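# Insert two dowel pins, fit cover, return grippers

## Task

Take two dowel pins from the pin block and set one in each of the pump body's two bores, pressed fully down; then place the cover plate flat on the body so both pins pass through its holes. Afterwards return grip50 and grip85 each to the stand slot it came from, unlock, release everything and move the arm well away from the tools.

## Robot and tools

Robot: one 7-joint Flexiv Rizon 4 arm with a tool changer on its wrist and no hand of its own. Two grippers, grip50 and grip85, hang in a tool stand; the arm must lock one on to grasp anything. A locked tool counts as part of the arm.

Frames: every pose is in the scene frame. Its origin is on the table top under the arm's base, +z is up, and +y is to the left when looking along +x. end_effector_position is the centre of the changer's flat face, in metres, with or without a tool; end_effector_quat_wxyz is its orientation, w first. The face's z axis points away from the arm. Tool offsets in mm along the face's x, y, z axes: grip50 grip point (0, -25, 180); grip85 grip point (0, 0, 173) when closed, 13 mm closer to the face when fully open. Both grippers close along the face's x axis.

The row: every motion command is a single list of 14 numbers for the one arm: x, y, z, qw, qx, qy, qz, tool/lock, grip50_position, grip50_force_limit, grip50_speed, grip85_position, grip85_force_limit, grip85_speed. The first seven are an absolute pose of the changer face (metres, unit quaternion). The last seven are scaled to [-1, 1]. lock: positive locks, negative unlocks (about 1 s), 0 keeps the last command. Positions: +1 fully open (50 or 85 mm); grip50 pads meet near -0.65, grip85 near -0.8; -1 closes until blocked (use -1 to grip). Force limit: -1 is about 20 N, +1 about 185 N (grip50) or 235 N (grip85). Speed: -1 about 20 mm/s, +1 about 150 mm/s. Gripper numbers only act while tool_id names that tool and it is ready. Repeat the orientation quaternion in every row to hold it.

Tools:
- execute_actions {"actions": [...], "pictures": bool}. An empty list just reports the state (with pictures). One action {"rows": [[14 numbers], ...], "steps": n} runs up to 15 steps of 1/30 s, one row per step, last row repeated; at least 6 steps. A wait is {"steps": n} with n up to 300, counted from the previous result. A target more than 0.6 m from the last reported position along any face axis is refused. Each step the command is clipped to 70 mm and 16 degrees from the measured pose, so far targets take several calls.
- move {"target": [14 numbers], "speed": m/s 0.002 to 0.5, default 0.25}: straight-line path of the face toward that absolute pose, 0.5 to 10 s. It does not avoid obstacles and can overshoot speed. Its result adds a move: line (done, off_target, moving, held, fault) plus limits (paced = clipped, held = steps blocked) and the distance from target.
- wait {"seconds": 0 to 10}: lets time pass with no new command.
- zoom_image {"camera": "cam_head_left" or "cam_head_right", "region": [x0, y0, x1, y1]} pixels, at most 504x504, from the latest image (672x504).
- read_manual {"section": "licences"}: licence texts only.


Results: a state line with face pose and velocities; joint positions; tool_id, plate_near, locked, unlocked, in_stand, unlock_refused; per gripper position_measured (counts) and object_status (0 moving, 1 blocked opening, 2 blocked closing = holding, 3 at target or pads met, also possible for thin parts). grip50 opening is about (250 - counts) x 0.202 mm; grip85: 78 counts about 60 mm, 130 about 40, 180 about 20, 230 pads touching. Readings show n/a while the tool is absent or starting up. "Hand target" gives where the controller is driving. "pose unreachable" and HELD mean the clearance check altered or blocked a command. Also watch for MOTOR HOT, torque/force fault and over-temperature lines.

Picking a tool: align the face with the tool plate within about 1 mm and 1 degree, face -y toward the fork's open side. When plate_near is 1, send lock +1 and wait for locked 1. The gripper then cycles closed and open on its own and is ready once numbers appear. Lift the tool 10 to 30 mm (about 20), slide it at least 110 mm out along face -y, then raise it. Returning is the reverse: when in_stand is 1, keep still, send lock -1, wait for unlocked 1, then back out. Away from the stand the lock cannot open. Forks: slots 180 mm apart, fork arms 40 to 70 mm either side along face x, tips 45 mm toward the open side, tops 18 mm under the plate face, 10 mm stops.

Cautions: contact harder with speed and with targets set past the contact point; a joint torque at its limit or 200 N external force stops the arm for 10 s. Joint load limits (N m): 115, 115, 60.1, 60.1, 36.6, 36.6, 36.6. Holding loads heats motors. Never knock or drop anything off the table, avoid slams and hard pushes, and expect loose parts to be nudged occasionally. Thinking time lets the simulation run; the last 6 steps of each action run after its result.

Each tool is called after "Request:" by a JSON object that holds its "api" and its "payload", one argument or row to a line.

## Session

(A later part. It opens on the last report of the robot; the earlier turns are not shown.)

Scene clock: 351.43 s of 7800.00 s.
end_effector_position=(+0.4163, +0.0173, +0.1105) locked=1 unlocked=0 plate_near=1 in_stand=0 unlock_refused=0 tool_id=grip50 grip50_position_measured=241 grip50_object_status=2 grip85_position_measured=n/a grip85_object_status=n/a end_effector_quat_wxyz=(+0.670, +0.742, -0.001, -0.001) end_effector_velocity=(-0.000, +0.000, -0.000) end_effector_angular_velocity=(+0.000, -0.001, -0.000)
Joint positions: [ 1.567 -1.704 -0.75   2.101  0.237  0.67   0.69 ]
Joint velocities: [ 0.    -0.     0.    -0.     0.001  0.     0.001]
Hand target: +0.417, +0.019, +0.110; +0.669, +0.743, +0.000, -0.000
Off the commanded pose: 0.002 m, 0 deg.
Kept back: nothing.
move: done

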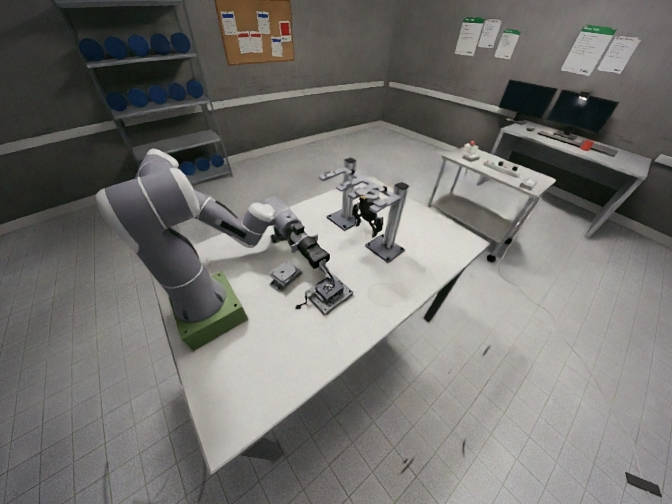

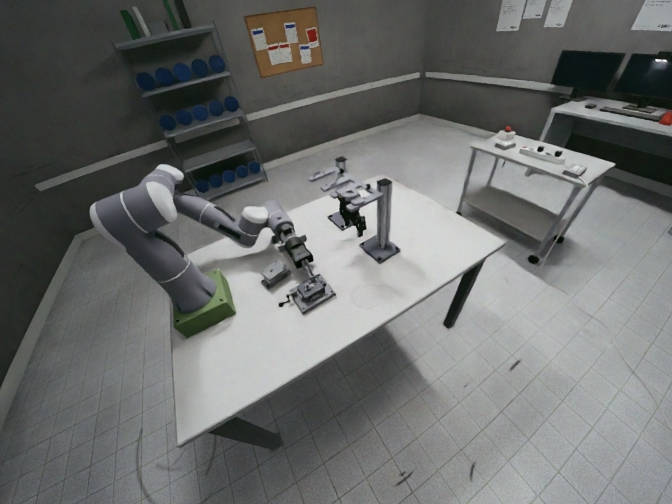

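Request:
{"api": "move", "payload": {
  "target": [0.4135,0.0180,0.1095,0.6691,0.7431,0,0,0,-1,-0.3,-1,1,-0.3,0],
  "speed": 0.002
}}

Request:
{"api": "move", "payload": {
  "target": [0.420,0.0180,0.1095,0.6691,0.7431,0,0,0,-1,-0.3,-1,1,-0.3,0],
  "speed": 0.002
}}

Request:
{"api": "zoom_image", "payload": {
  "camera": "cam_head_left",
  "region": [322,270,340,288]
}}

Request:
{"api": "zoom_image", "payload": {
  "camera": "cam_head_right",
  "region": [304,269,322,287]
}}

Scene clock: 354.27 s of 7800.00 s.
end_effector_position=(+0.4137, +0.0174, +0.1105) locked=1 unlocked=0 plate_near=1 in_stand=0 unlock_refused=0 tool_id=grip50 grip50_position_measured=241 grip50_object_status=2 grip85_position_measured=n/a grip85_object_status=n/a end_effector_quat_wxyz=(+0.670, +0.742, -0.000, +0.000) end_effector_velocity=(-0.000, +0.000, +0.000) end_effector_angular_velocity=(+0.000, -0.001, +0.000)
Joint positions: [ 1.571 -1.7   -0.745  2.107  0.237  0.673  0.695]
Joint velocities: [ 0.     0.001  0.     0.001 -0.001  0.     0.002]
Hand target: +0.413, +0.018, +0.110; +0.669, +0.743, -0.000, -0.000
Off the commanded pose: 0.001 m, 0 deg.
Kept back: nothing.
move: done

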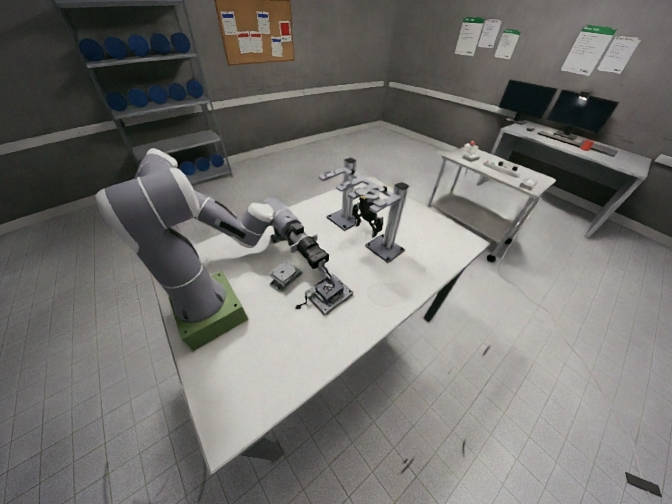

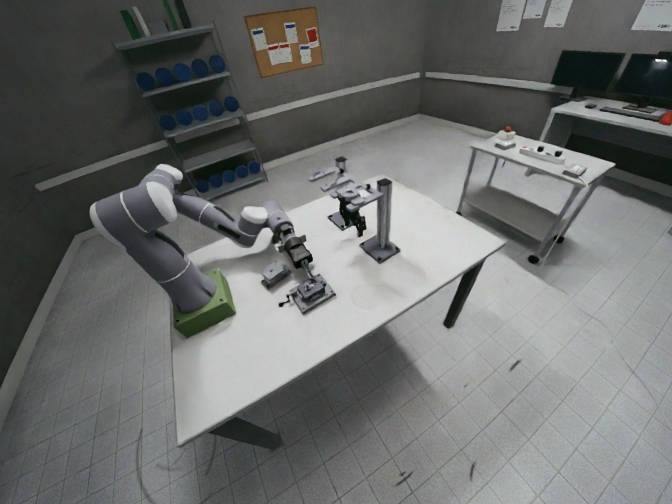

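Scene clock: 357.67 s of 7800.00 s.
end_effector_position=(+0.4193, +0.0167, +0.1104) locked=1 unlocked=0 plate_near=1 in_stand=0 unlock_refused=0 tool_id=grip50 grip50_position_measured=241 grip50_object_status=2 grip85_position_measured=n/a grip85_object_status=n/a end_effector_quat_wxyz=(+0.670, +0.742, -0.001, -0.001) end_effector_velocity=(-0.000, +0.000, +0.000) end_effector_angular_velocity=(+0.000, +0.000, -0.000)
Joint positions: [ 1.559 -1.704 -0.754  2.095  0.233  0.669  0.689]
Joint velocities: [-0.  0.  0.  0. -0. -0. -0.]
Hand target: +0.420, +0.018, +0.109; +0.669, +0.743, -0.000, +0.000
Off the commanded pose: 0.002 m, 0 deg.
Kept back: nothing.
move: done

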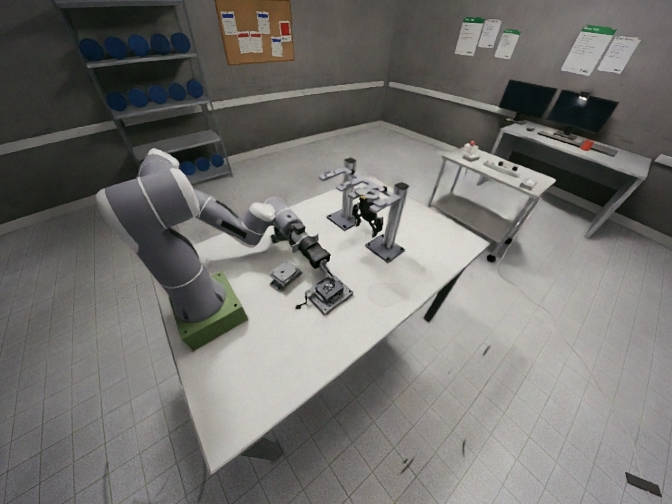

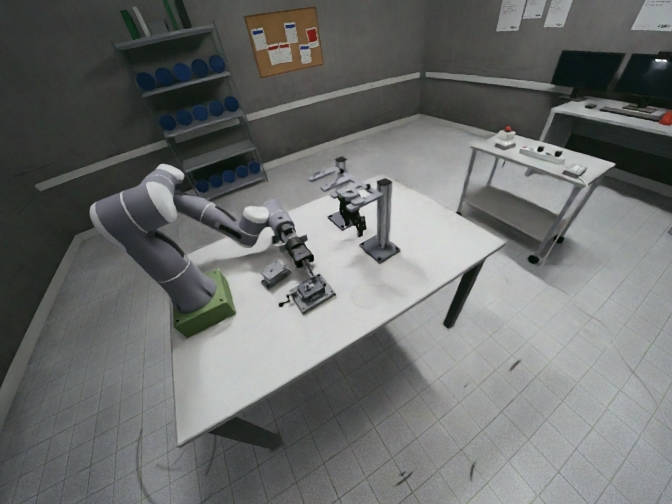

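Region (322, 270, 340, 288) of cam_head_left's 672x504 image, scaled by 28.000, with more detail than that image has.

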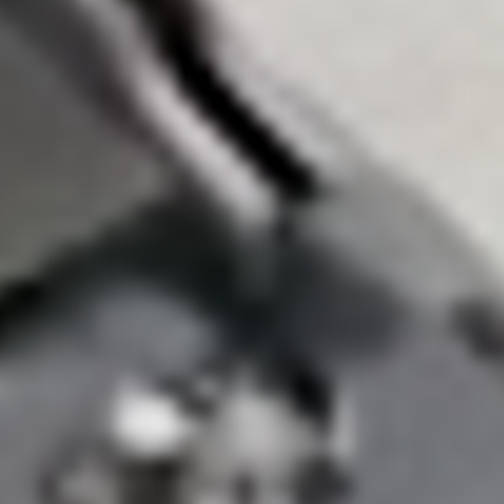

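Region (304, 269, 322, 287) of cam_head_right's 672x504 image, scaled by 28.000, with more detail than that image has.

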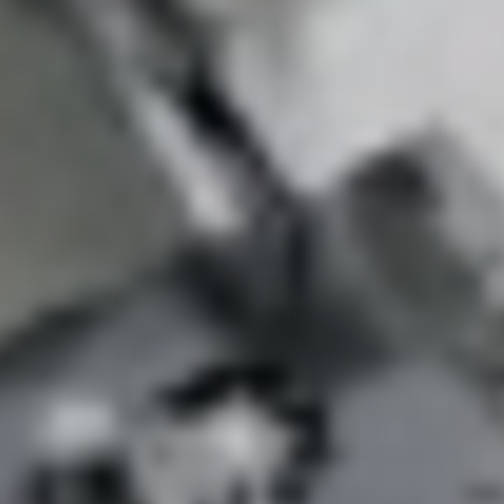

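Request:
{"api": "move", "payload": {
  "target": [0.4195,0.0195,0.1115,0.6691,0.7431,0,0,0,-1,-0.3,-1,1,-0.3,0],
  "speed": 0.006
}}

Request:
{"api": "move", "payload": {
  "target": [0.4195,0.0195,0.1097,0.6691,0.7431,0,0,0,-1,-0.3,-1,1,-0.3,0],
  "speed": 0.004
}}

Request:
{"api": "move", "payload": {
  "target": [0.413,0.0195,0.1095,0.6691,0.7431,0,0,0,-1,-0.3,-1,1,-0.3,0],
  "speed": 0.002
}}

Scene clock: 358.77 s of 7800.00 s.
end_effector_position=(+0.4194, +0.0193, +0.1116) locked=1 unlocked=0 plate_near=1 in_stand=0 unlock_refused=0 tool_id=grip50 grip50_position_measured=241 grip50_object_status=2 grip85_position_measured=n/a grip85_object_status=n/a end_effector_quat_wxyz=(+0.669, +0.743, -0.000, -0.000) end_effector_velocity=(+0.000, -0.000, +0.000) end_effector_angular_velocity=(-0.000, -0.000, -0.000)
Joint positions: [ 1.564 -1.7   -0.756  2.096  0.233  0.668  0.687]
Joint velocities: [-0. -0. -0.  0. -0. -0. -0.]
Hand target: +0.420, +0.019, +0.112; +0.669, +0.743, +0.000, -0.000
Off the commanded pose: 0.000 m, 0 deg.
Kept back: nothing.
move: done

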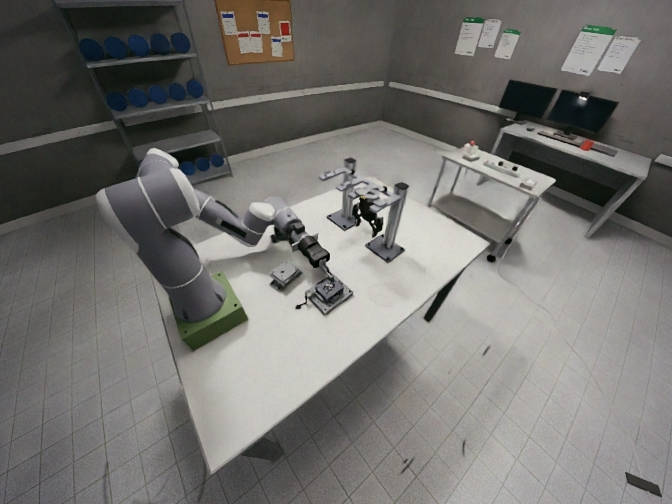

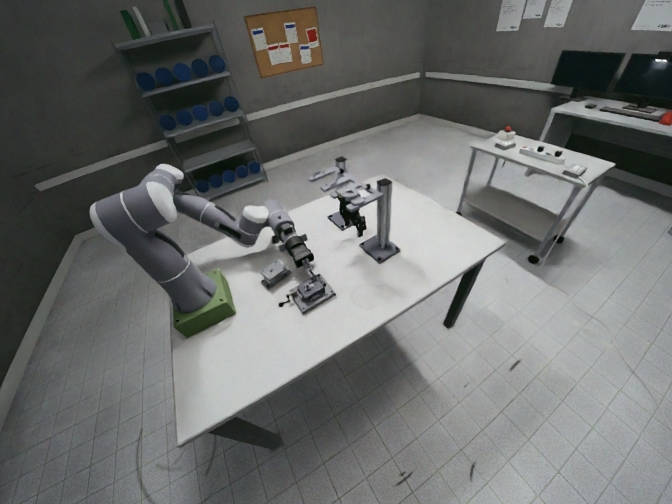

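Scene clock: 359.47 s of 7800.00 s.
end_effector_position=(+0.4195, +0.0188, +0.1107) locked=1 unlocked=0 plate_near=1 in_stand=0 unlock_refused=0 tool_id=grip50 grip50_position_measured=241 grip50_object_status=2 grip85_position_measured=n/a grip85_object_status=n/a end_effector_quat_wxyz=(+0.670, +0.742, -0.001, -0.000) end_effector_velocity=(-0.000, -0.000, -0.000) end_effector_angular_velocity=(-0.001, -0.001, -0.000)
Joint positions: [ 1.562 -1.702 -0.755  2.094  0.232  0.666  0.689]
Joint velocities: [-0.001  0.     0.    -0.    -0.001 -0.     0.002]
Hand target: +0.419, +0.020, +0.110; +0.669, +0.743, -0.000, -0.000
Off the commanded pose: 0.001 m, 0 deg.
Kept back: nothing.
move: done

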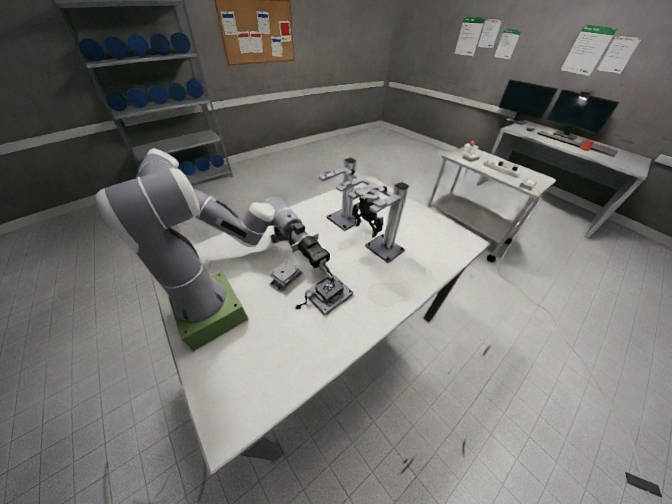

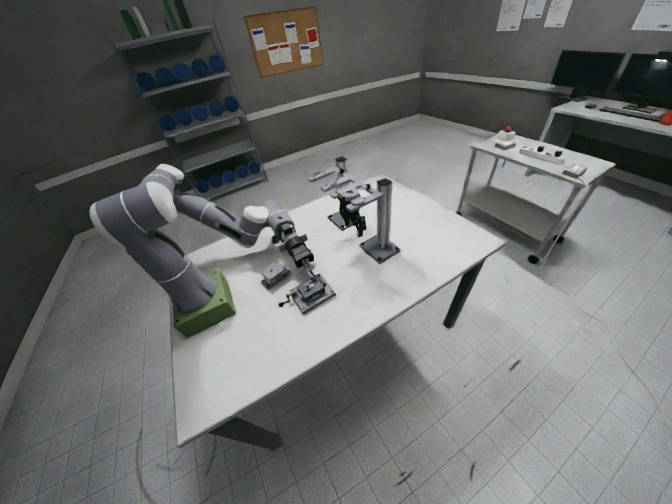

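Scene clock: 363.00 s of 7800.00 s.
end_effector_position=(+0.4132, +0.0189, +0.1105) locked=1 unlocked=0 plate_near=1 in_stand=0 unlock_refused=0 tool_id=grip50 grip50_position_measured=241 grip50_object_status=2 grip85_position_measured=n/a grip85_object_status=n/a end_effector_quat_wxyz=(+0.670, +0.742, -0.000, +0.000) end_effector_velocity=(-0.000, +0.000, -0.000) end_effector_angular_velocity=(+0.000, +0.001, +0.000)
Joint positions: [ 1.571 -1.695 -0.744  2.108  0.231  0.671  0.7  ]
Joint velocities: [-0.     0.002  0.001  0.001 -0.002  0.     0.001]
Hand target: +0.413, +0.020, +0.110; +0.669, +0.743, +0.000, -0.000
Off the commanded pose: 0.001 m, 0 deg.
Kept back: nothing.
move: done

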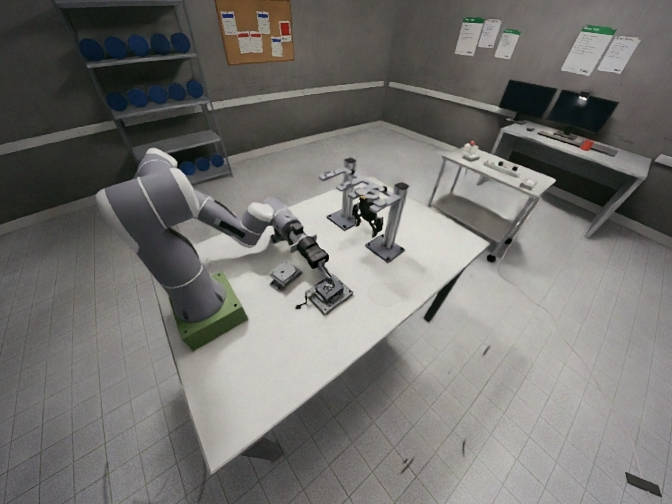

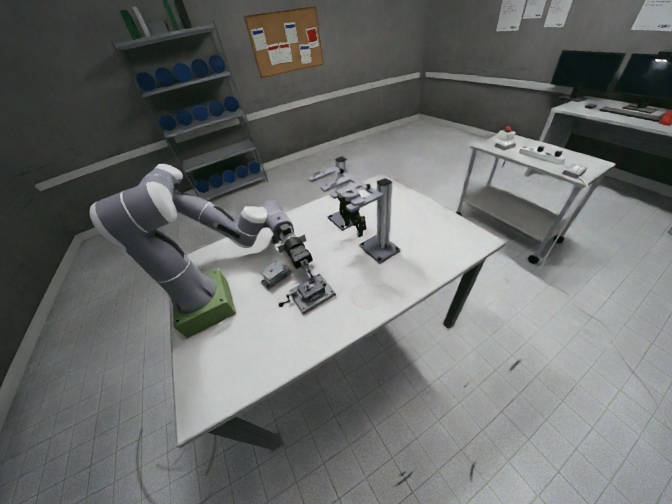

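Now at y≈.016.

Request:
{"api": "move", "payload": {
  "target": [0.4135,0.0162,0.1115,0.6691,0.7431,0,0,0,-1,-0.3,-1,1,-0.3,0],
  "speed": 0.006
}}

Request:
{"api": "move", "payload": {
  "target": [0.4135,0.0162,0.1097,0.6691,0.7431,0,0,0,-1,-0.3,-1,1,-0.3,0],
  "speed": 0.004
}}

Request:
{"api": "zoom_image", "payload": {
  "camera": "cam_head_left",
  "region": [322,270,340,288]
}}

Request:
{"api": "move", "payload": {
  "target": [0.420,0.0162,0.1095,0.6691,0.7431,0,0,0,-1,-0.3,-1,1,-0.3,0],
  "speed": 0.002
}}

Scene clock: 363.97 s of 7800.00 s.
end_effector_position=(+0.4135, +0.0161, +0.1115) locked=1 unlocked=0 plate_near=1 in_stand=0 unlock_refused=0 tool_id=grip50 grip50_position_measured=241 grip50_object_status=2 grip85_position_measured=n/a grip85_object_status=n/a end_effector_quat_wxyz=(+0.669, +0.743, -0.000, -0.000) end_effector_velocity=(+0.000, +0.000, +0.000) end_effector_angular_velocity=(+0.000, -0.001, -0.000)
Joint positions: [ 1.567 -1.695 -0.744  2.113  0.232  0.681  0.697]
Joint velocities: [ 0.  0. -0.  0.  0.  0.  0.]
Hand target: +0.414, +0.016, +0.111; +0.669, +0.743, -0.000, +0.000
Off the commanded pose: 0.000 m, 0 deg.
Kept back: nothing.
move: done

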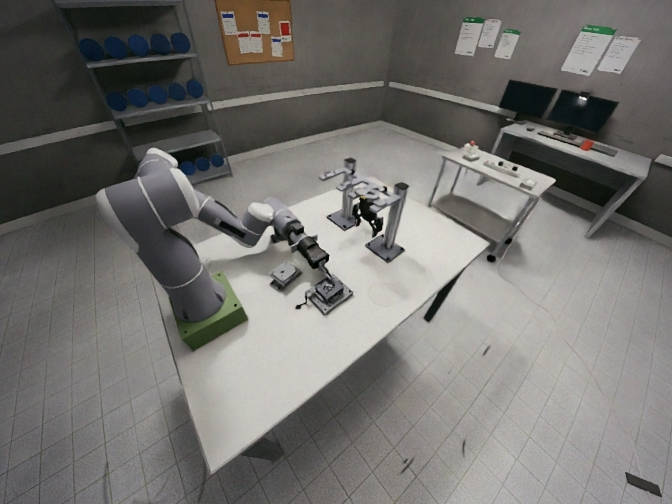

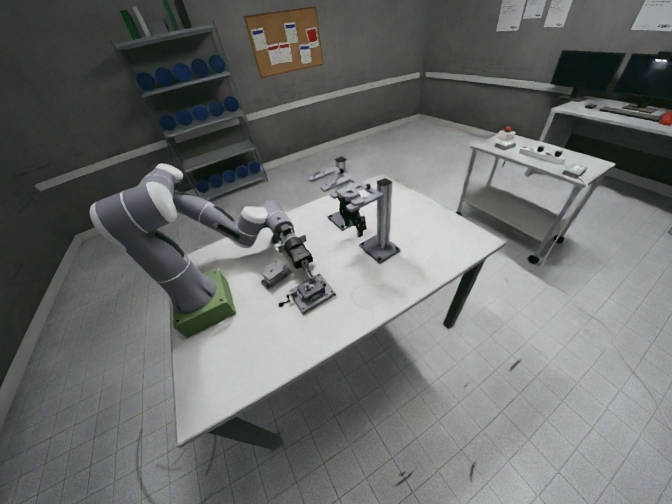

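Scene clock: 364.67 s of 7800.00 s.
end_effector_position=(+0.4136, +0.0163, +0.1098) locked=1 unlocked=0 plate_near=1 in_stand=0 unlock_refused=0 tool_id=grip50 grip50_position_measured=241 grip50_object_status=2 grip85_position_measured=n/a grip85_object_status=n/a end_effector_quat_wxyz=(+0.669, +0.743, +0.000, +0.000) end_effector_velocity=(+0.000, +0.000, -0.000) end_effector_angular_velocity=(+0.001, +0.001, +0.000)
Joint positions: [ 1.566 -1.697 -0.742  2.11   0.232  0.681  0.699]
Joint velocities: [ 0.     0.    -0.    -0.     0.    -0.    -0.001]
Hand target: +0.413, +0.016, +0.110; +0.669, +0.743, -0.000, -0.000
Off the commanded pose: 0.000 m, 0 deg.
Kept back: nothing.
move: done

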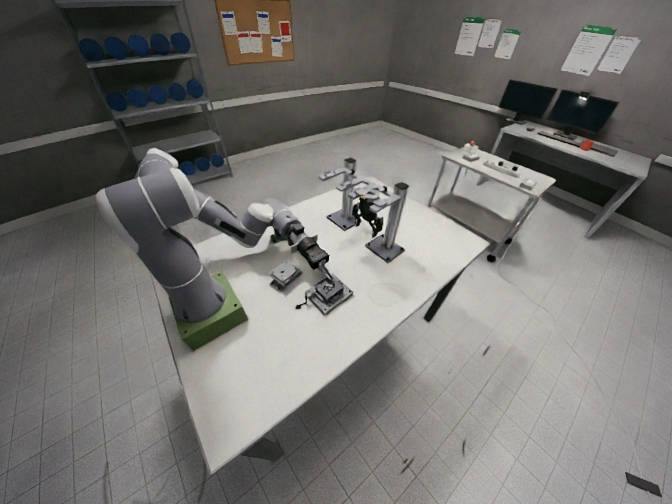

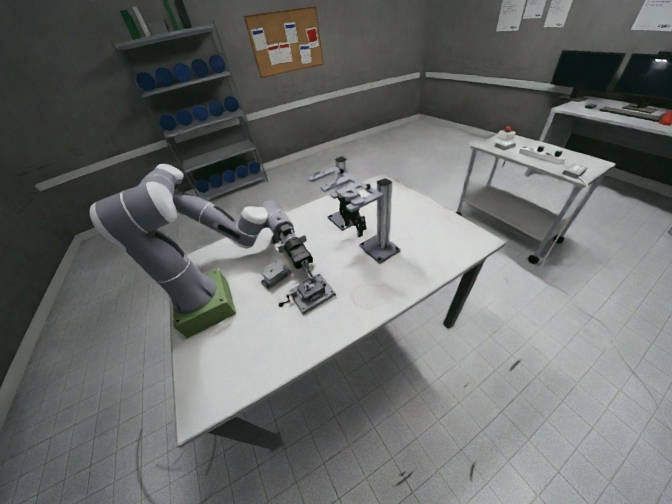

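Region (322, 270, 340, 288) of cam_head_left's 672x504 image, scaled by 28.000, with more detail than that image has.

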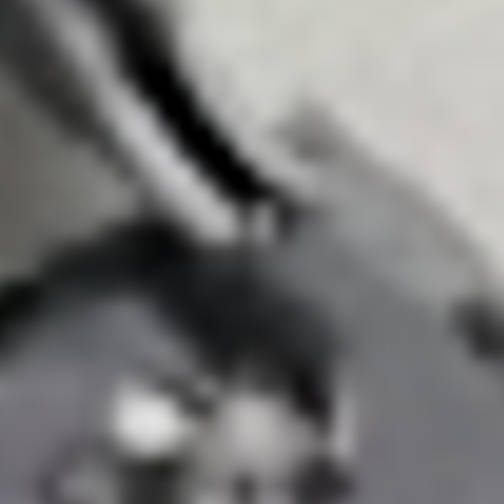

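Scene clock: 368.10 s of 7800.00 s.
end_effector_position=(+0.4193, +0.0155, +0.1096) locked=1 unlocked=0 plate_near=1 in_stand=0 unlock_refused=0 tool_id=grip50 grip50_position_measured=241 grip50_object_status=2 grip85_position_measured=n/a grip85_object_status=n/a end_effector_quat_wxyz=(+0.670, +0.743, -0.001, -0.001) end_effector_velocity=(+0.000, -0.000, -0.000) end_effector_angular_velocity=(+0.000, -0.001, -0.000)
Joint positions: [ 1.556 -1.704 -0.752  2.097  0.231  0.675  0.691]
Joint velocities: [-0.    -0.001 -0.    -0.     0.001 -0.     0.   ]
Hand target: +0.420, +0.016, +0.109; +0.669, +0.743, -0.000, +0.000
Off the commanded pose: 0.001 m, 0 deg.
Kept back: nothing.
move: done

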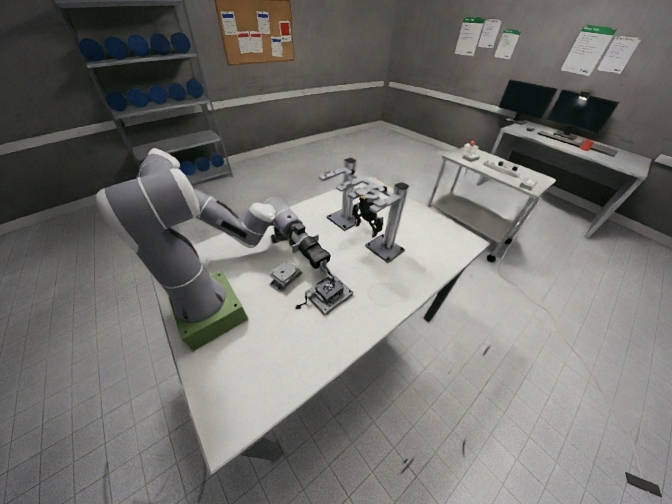

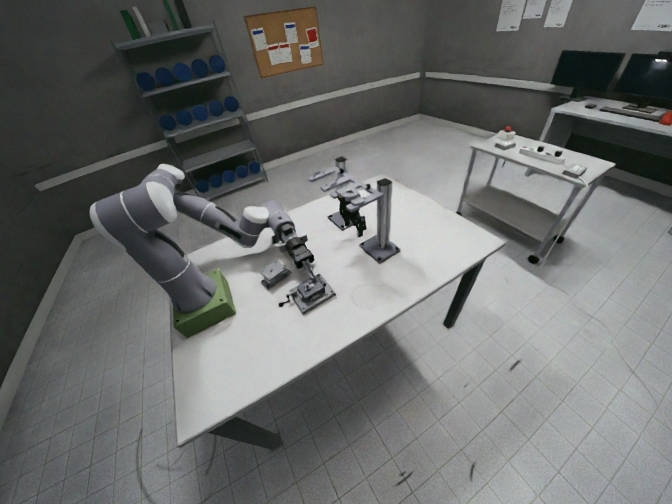

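Request:
{"api": "move", "payload": {
  "target": [0.4135,0.0162,0.1095,0.6691,0.7431,0,0,0,-1,-0.3,-1,1,-0.3,0],
  "speed": 0.003
}}

Request:
{"api": "move", "payload": {
  "target": [0.4135,0.0162,0.1075,0.6691,0.7431,0,0,0,-1,-0.3,-1,1,-0.3,0],
  "speed": 0.002
}}

Request:
{"api": "zoom_image", "payload": {
  "camera": "cam_head_left",
  "region": [322,270,340,288]
}}

Scene clock: 370.57 s of 7800.00 s.
end_effector_position=(+0.4137, +0.0161, +0.1098) locked=1 unlocked=0 plate_near=1 in_stand=0 unlock_refused=0 tool_id=grip50 grip50_position_measured=241 grip50_object_status=2 grip85_position_measured=n/a grip85_object_status=n/a end_effector_quat_wxyz=(+0.669, +0.743, +0.000, +0.000) end_effector_velocity=(-0.000, -0.000, -0.000) end_effector_angular_velocity=(+0.000, -0.000, -0.000)
Joint positions: [ 1.568 -1.702 -0.744  2.108  0.237  0.679  0.695]
Joint velocities: [-0.  0.  0.  0.  0.  0.  0.]
Hand target: +0.413, +0.016, +0.110; +0.669, +0.743, +0.000, -0.000
Off the commanded pose: 0.000 m, 0 deg.
Kept back: nothing.
move: done

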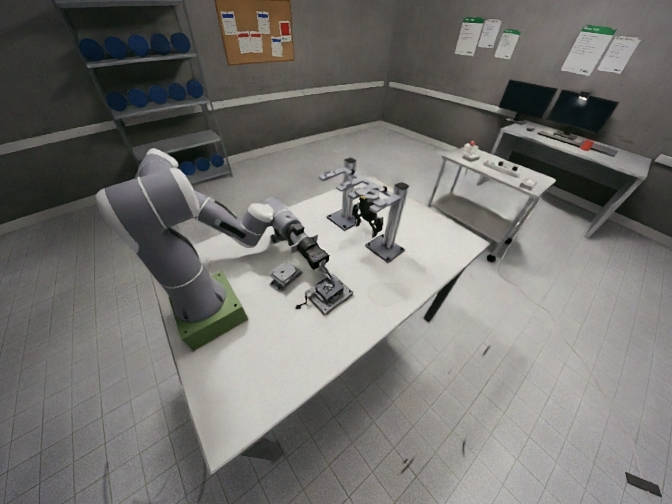

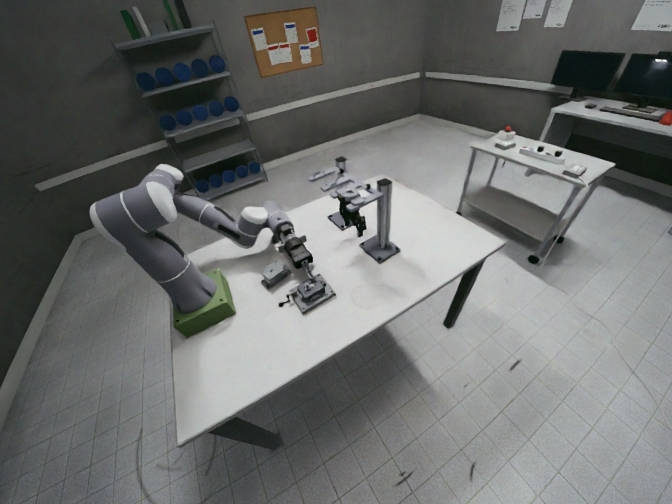

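Scene clock: 371.93 s of 7800.00 s.
end_effector_position=(+0.4138, +0.0156, +0.1086) locked=1 unlocked=0 plate_near=1 in_stand=0 unlock_refused=0 tool_id=grip50 grip50_position_measured=241 grip50_object_status=2 grip85_position_measured=n/a grip85_object_status=n/a end_effector_quat_wxyz=(+0.670, +0.742, -0.000, +0.000) end_effector_velocity=(+0.000, +0.000, -0.000) end_effector_angular_velocity=(+0.000, -0.001, -0.000)
Joint positions: [ 1.566 -1.702 -0.742  2.106  0.234  0.678  0.7  ]
Joint velocities: [-0.002  0.002  0.     0.    -0.003 -0.     0.003]
Hand target: +0.413, +0.016, +0.108; +0.669, +0.743, -0.000, -0.000
Off the commanded pose: 0.001 m, 0 deg.
Kept back: nothing.
move: done

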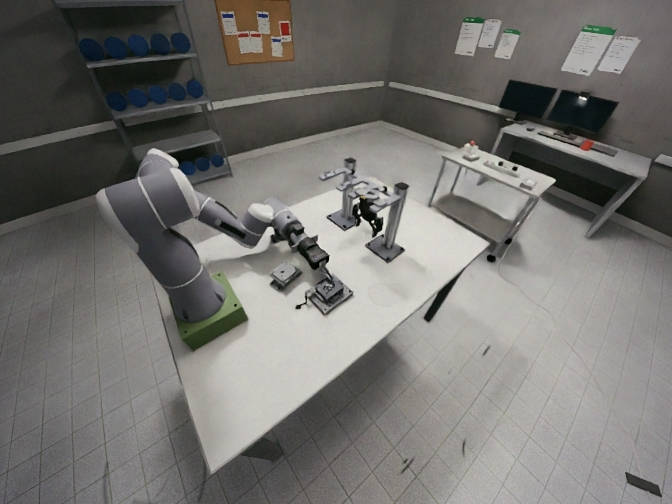

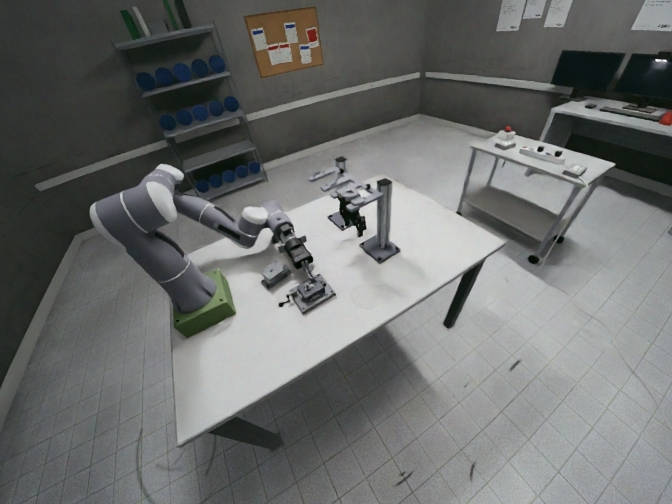

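Region (322, 270, 340, 288) of cam_head_left's 672x504 image, scaled by 28.000, with more detail than that image has.

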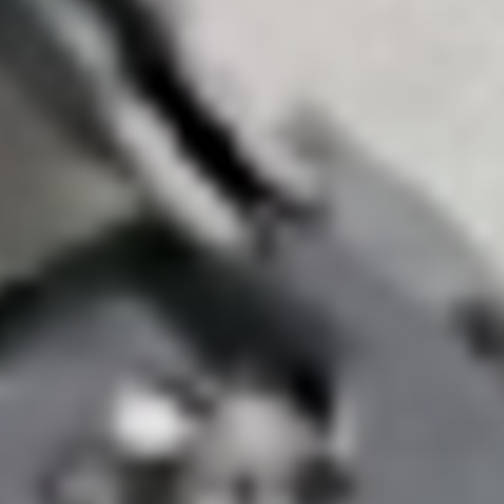

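Probably in chamfer. Straighten with +y and push.

Request:
{"api": "move", "payload": {
  "target": [0.4135,0.0178,0.1065,0.6691,0.7431,0,0,0,-1,-0.3,-1,1,-0.3,0],
  "speed": 0.002
}}

Scene clock: 373.90 s of 7800.00 s.
end_effector_position=(+0.4136, +0.0166, +0.1081) locked=1 unlocked=0 plate_near=1 in_stand=0 unlock_refused=0 tool_id=grip50 grip50_position_measured=241 grip50_object_status=2 grip85_position_measured=n/a grip85_object_status=n/a end_effector_quat_wxyz=(+0.671, +0.742, -0.001, -0.000) end_effector_velocity=(+0.000, +0.000, -0.000) end_effector_angular_velocity=(-0.000, +0.001, +0.000)
Joint positions: [ 1.565 -1.7   -0.74   2.104  0.229  0.674  0.704]
Joint velocities: [-0.002  0.003  0.001  0.    -0.004  0.     0.002]
Hand target: +0.413, +0.018, +0.107; +0.669, +0.743, -0.000, -0.000
Off the commanded pose: 0.002 m, 0 deg.
Kept back: nothing.
move: done

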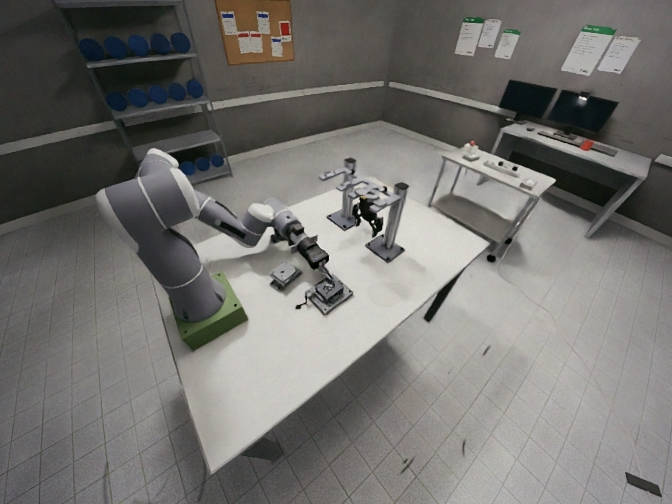

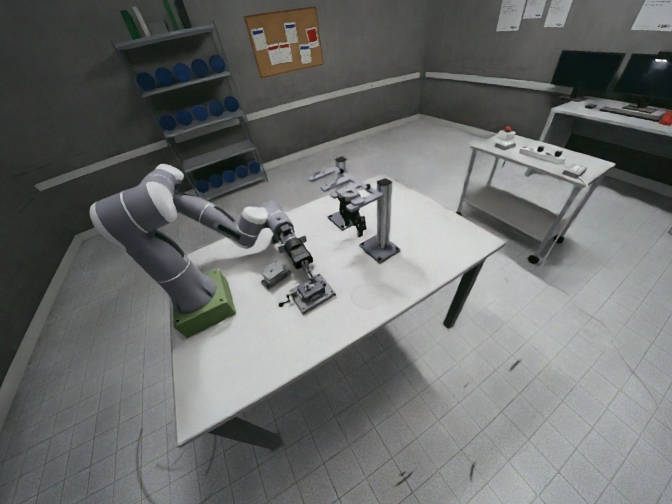

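Request:
{"api": "move", "payload": {
  "target": [0.4135,0.0165,0.112,0.6691,0.7431,0,0,0,-1,-0.3,-1,1,-0.3,0],
  "speed": 0.005
}}

Request:
{"api": "move", "payload": {
  "target": [0.4135,0.0165,0.1085,0.6691,0.7431,0,0,0,-1,-0.3,-1,1,-0.3,0],
  "speed": 0.003
}}

Request:
{"api": "move", "payload": {
  "target": [0.4135,0.0165,0.1065,0.6691,0.7431,0,0,0,-1,-0.3,-1,1,-0.3,0],
  "speed": 0.002
}}

Scene clock: 375.17 s of 7800.00 s.
end_effector_position=(+0.4135, +0.0164, +0.1120) locked=1 unlocked=0 plate_near=1 in_stand=0 unlock_refused=0 tool_id=grip50 grip50_position_measured=241 grip50_object_status=2 grip85_position_measured=n/a grip85_object_status=n/a end_effector_quat_wxyz=(+0.669, +0.743, -0.000, -0.000) end_effector_velocity=(-0.000, +0.000, +0.000) end_effector_angular_velocity=(+0.001, -0.001, -0.000)
Joint positions: [ 1.566 -1.693 -0.744  2.115  0.229  0.681  0.698]
Joint velocities: [ 0.     0.001 -0.     0.     0.    -0.     0.001]
Hand target: +0.414, +0.016, +0.112; +0.669, +0.743, +0.000, +0.000
Off the commanded pose: 0.000 m, 0 deg.
Kept back: nothing.
move: done

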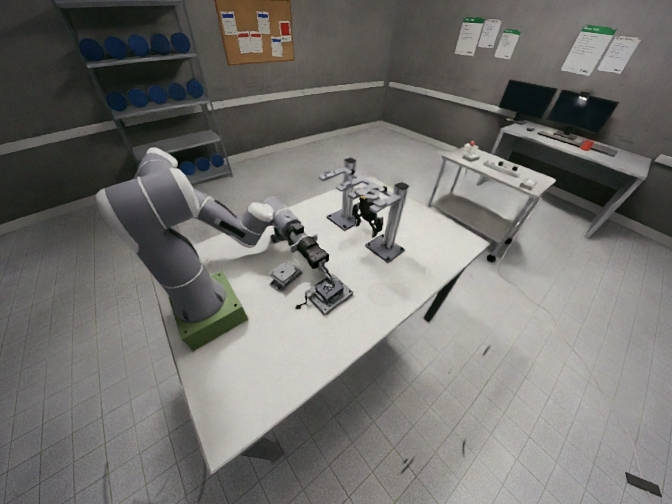

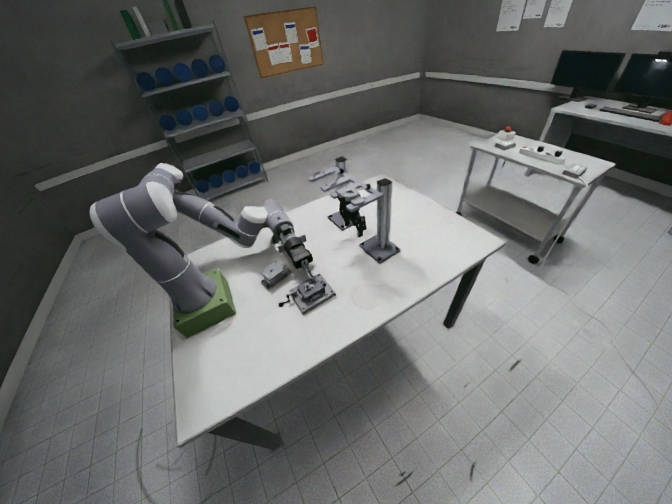

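Scene clock: 376.57 s of 7800.00 s.
end_effector_position=(+0.4136, +0.0162, +0.1092) locked=1 unlocked=0 plate_near=1 in_stand=0 unlock_refused=0 tool_id=grip50 grip50_position_measured=241 grip50_object_status=2 grip85_position_measured=n/a grip85_object_status=n/a end_effector_quat_wxyz=(+0.670, +0.743, -0.000, +0.000) end_effector_velocity=(-0.000, -0.000, -0.000) end_effector_angular_velocity=(-0.000, +0.001, -0.000)
Joint positions: [ 1.563 -1.696 -0.741  2.109  0.227  0.68   0.704]
Joint velocities: [-0.001  0.     0.     0.    -0.    -0.     0.   ]
Hand target: +0.413, +0.017, +0.109; +0.669, +0.743, -0.000, -0.000
Off the commanded pose: 0.001 m, 0 deg.
Kept back: nothing.
move: done

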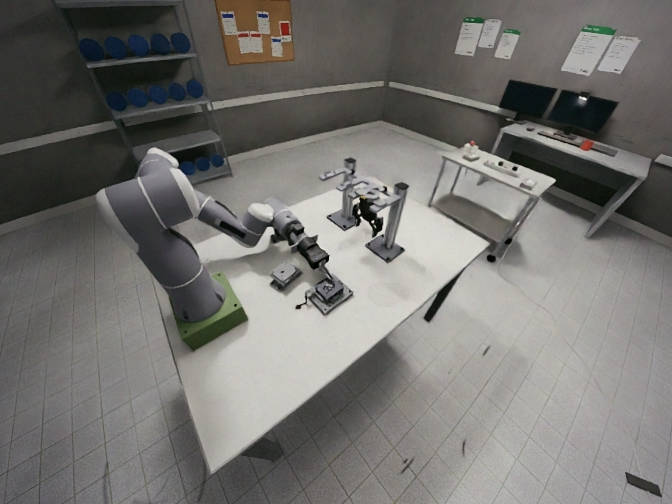

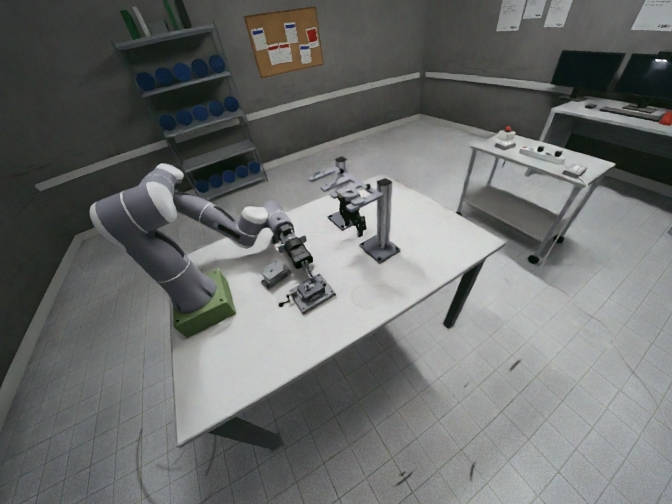

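Scene clock: 378.13 s of 7800.00 s.
end_effector_position=(+0.4137, +0.0158, +0.1080) locked=1 unlocked=0 plate_near=1 in_stand=0 unlock_refused=0 tool_id=grip50 grip50_position_measured=241 grip50_object_status=2 grip85_position_measured=n/a grip85_object_status=n/a end_effector_quat_wxyz=(+0.671, +0.742, -0.001, -0.000) end_effector_velocity=(+0.000, +0.000, +0.000) end_effector_angular_velocity=(-0.001, -0.001, -0.000)
Joint positions: [ 1.56  -1.696 -0.738  2.107  0.221  0.679  0.71 ]
Joint velocities: [-0.002  0.003  0.001  0.001 -0.005  0.     0.004]
Hand target: +0.413, +0.017, +0.107; +0.669, +0.743, -0.000, -0.000
Off the commanded pose: 0.002 m, 0 deg.
Kept back: nothing.
move: done

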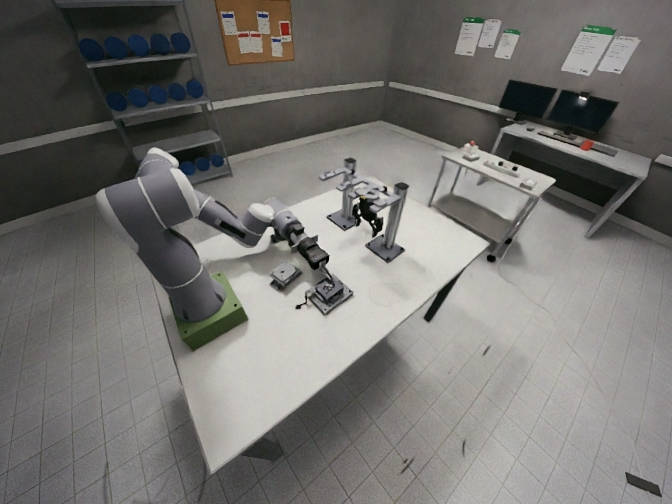

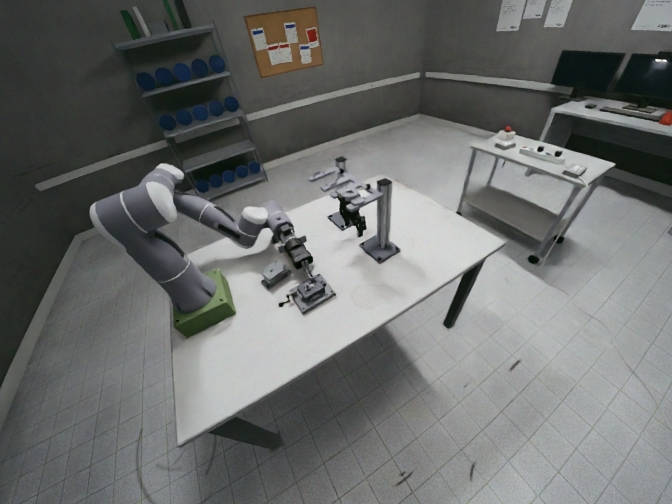

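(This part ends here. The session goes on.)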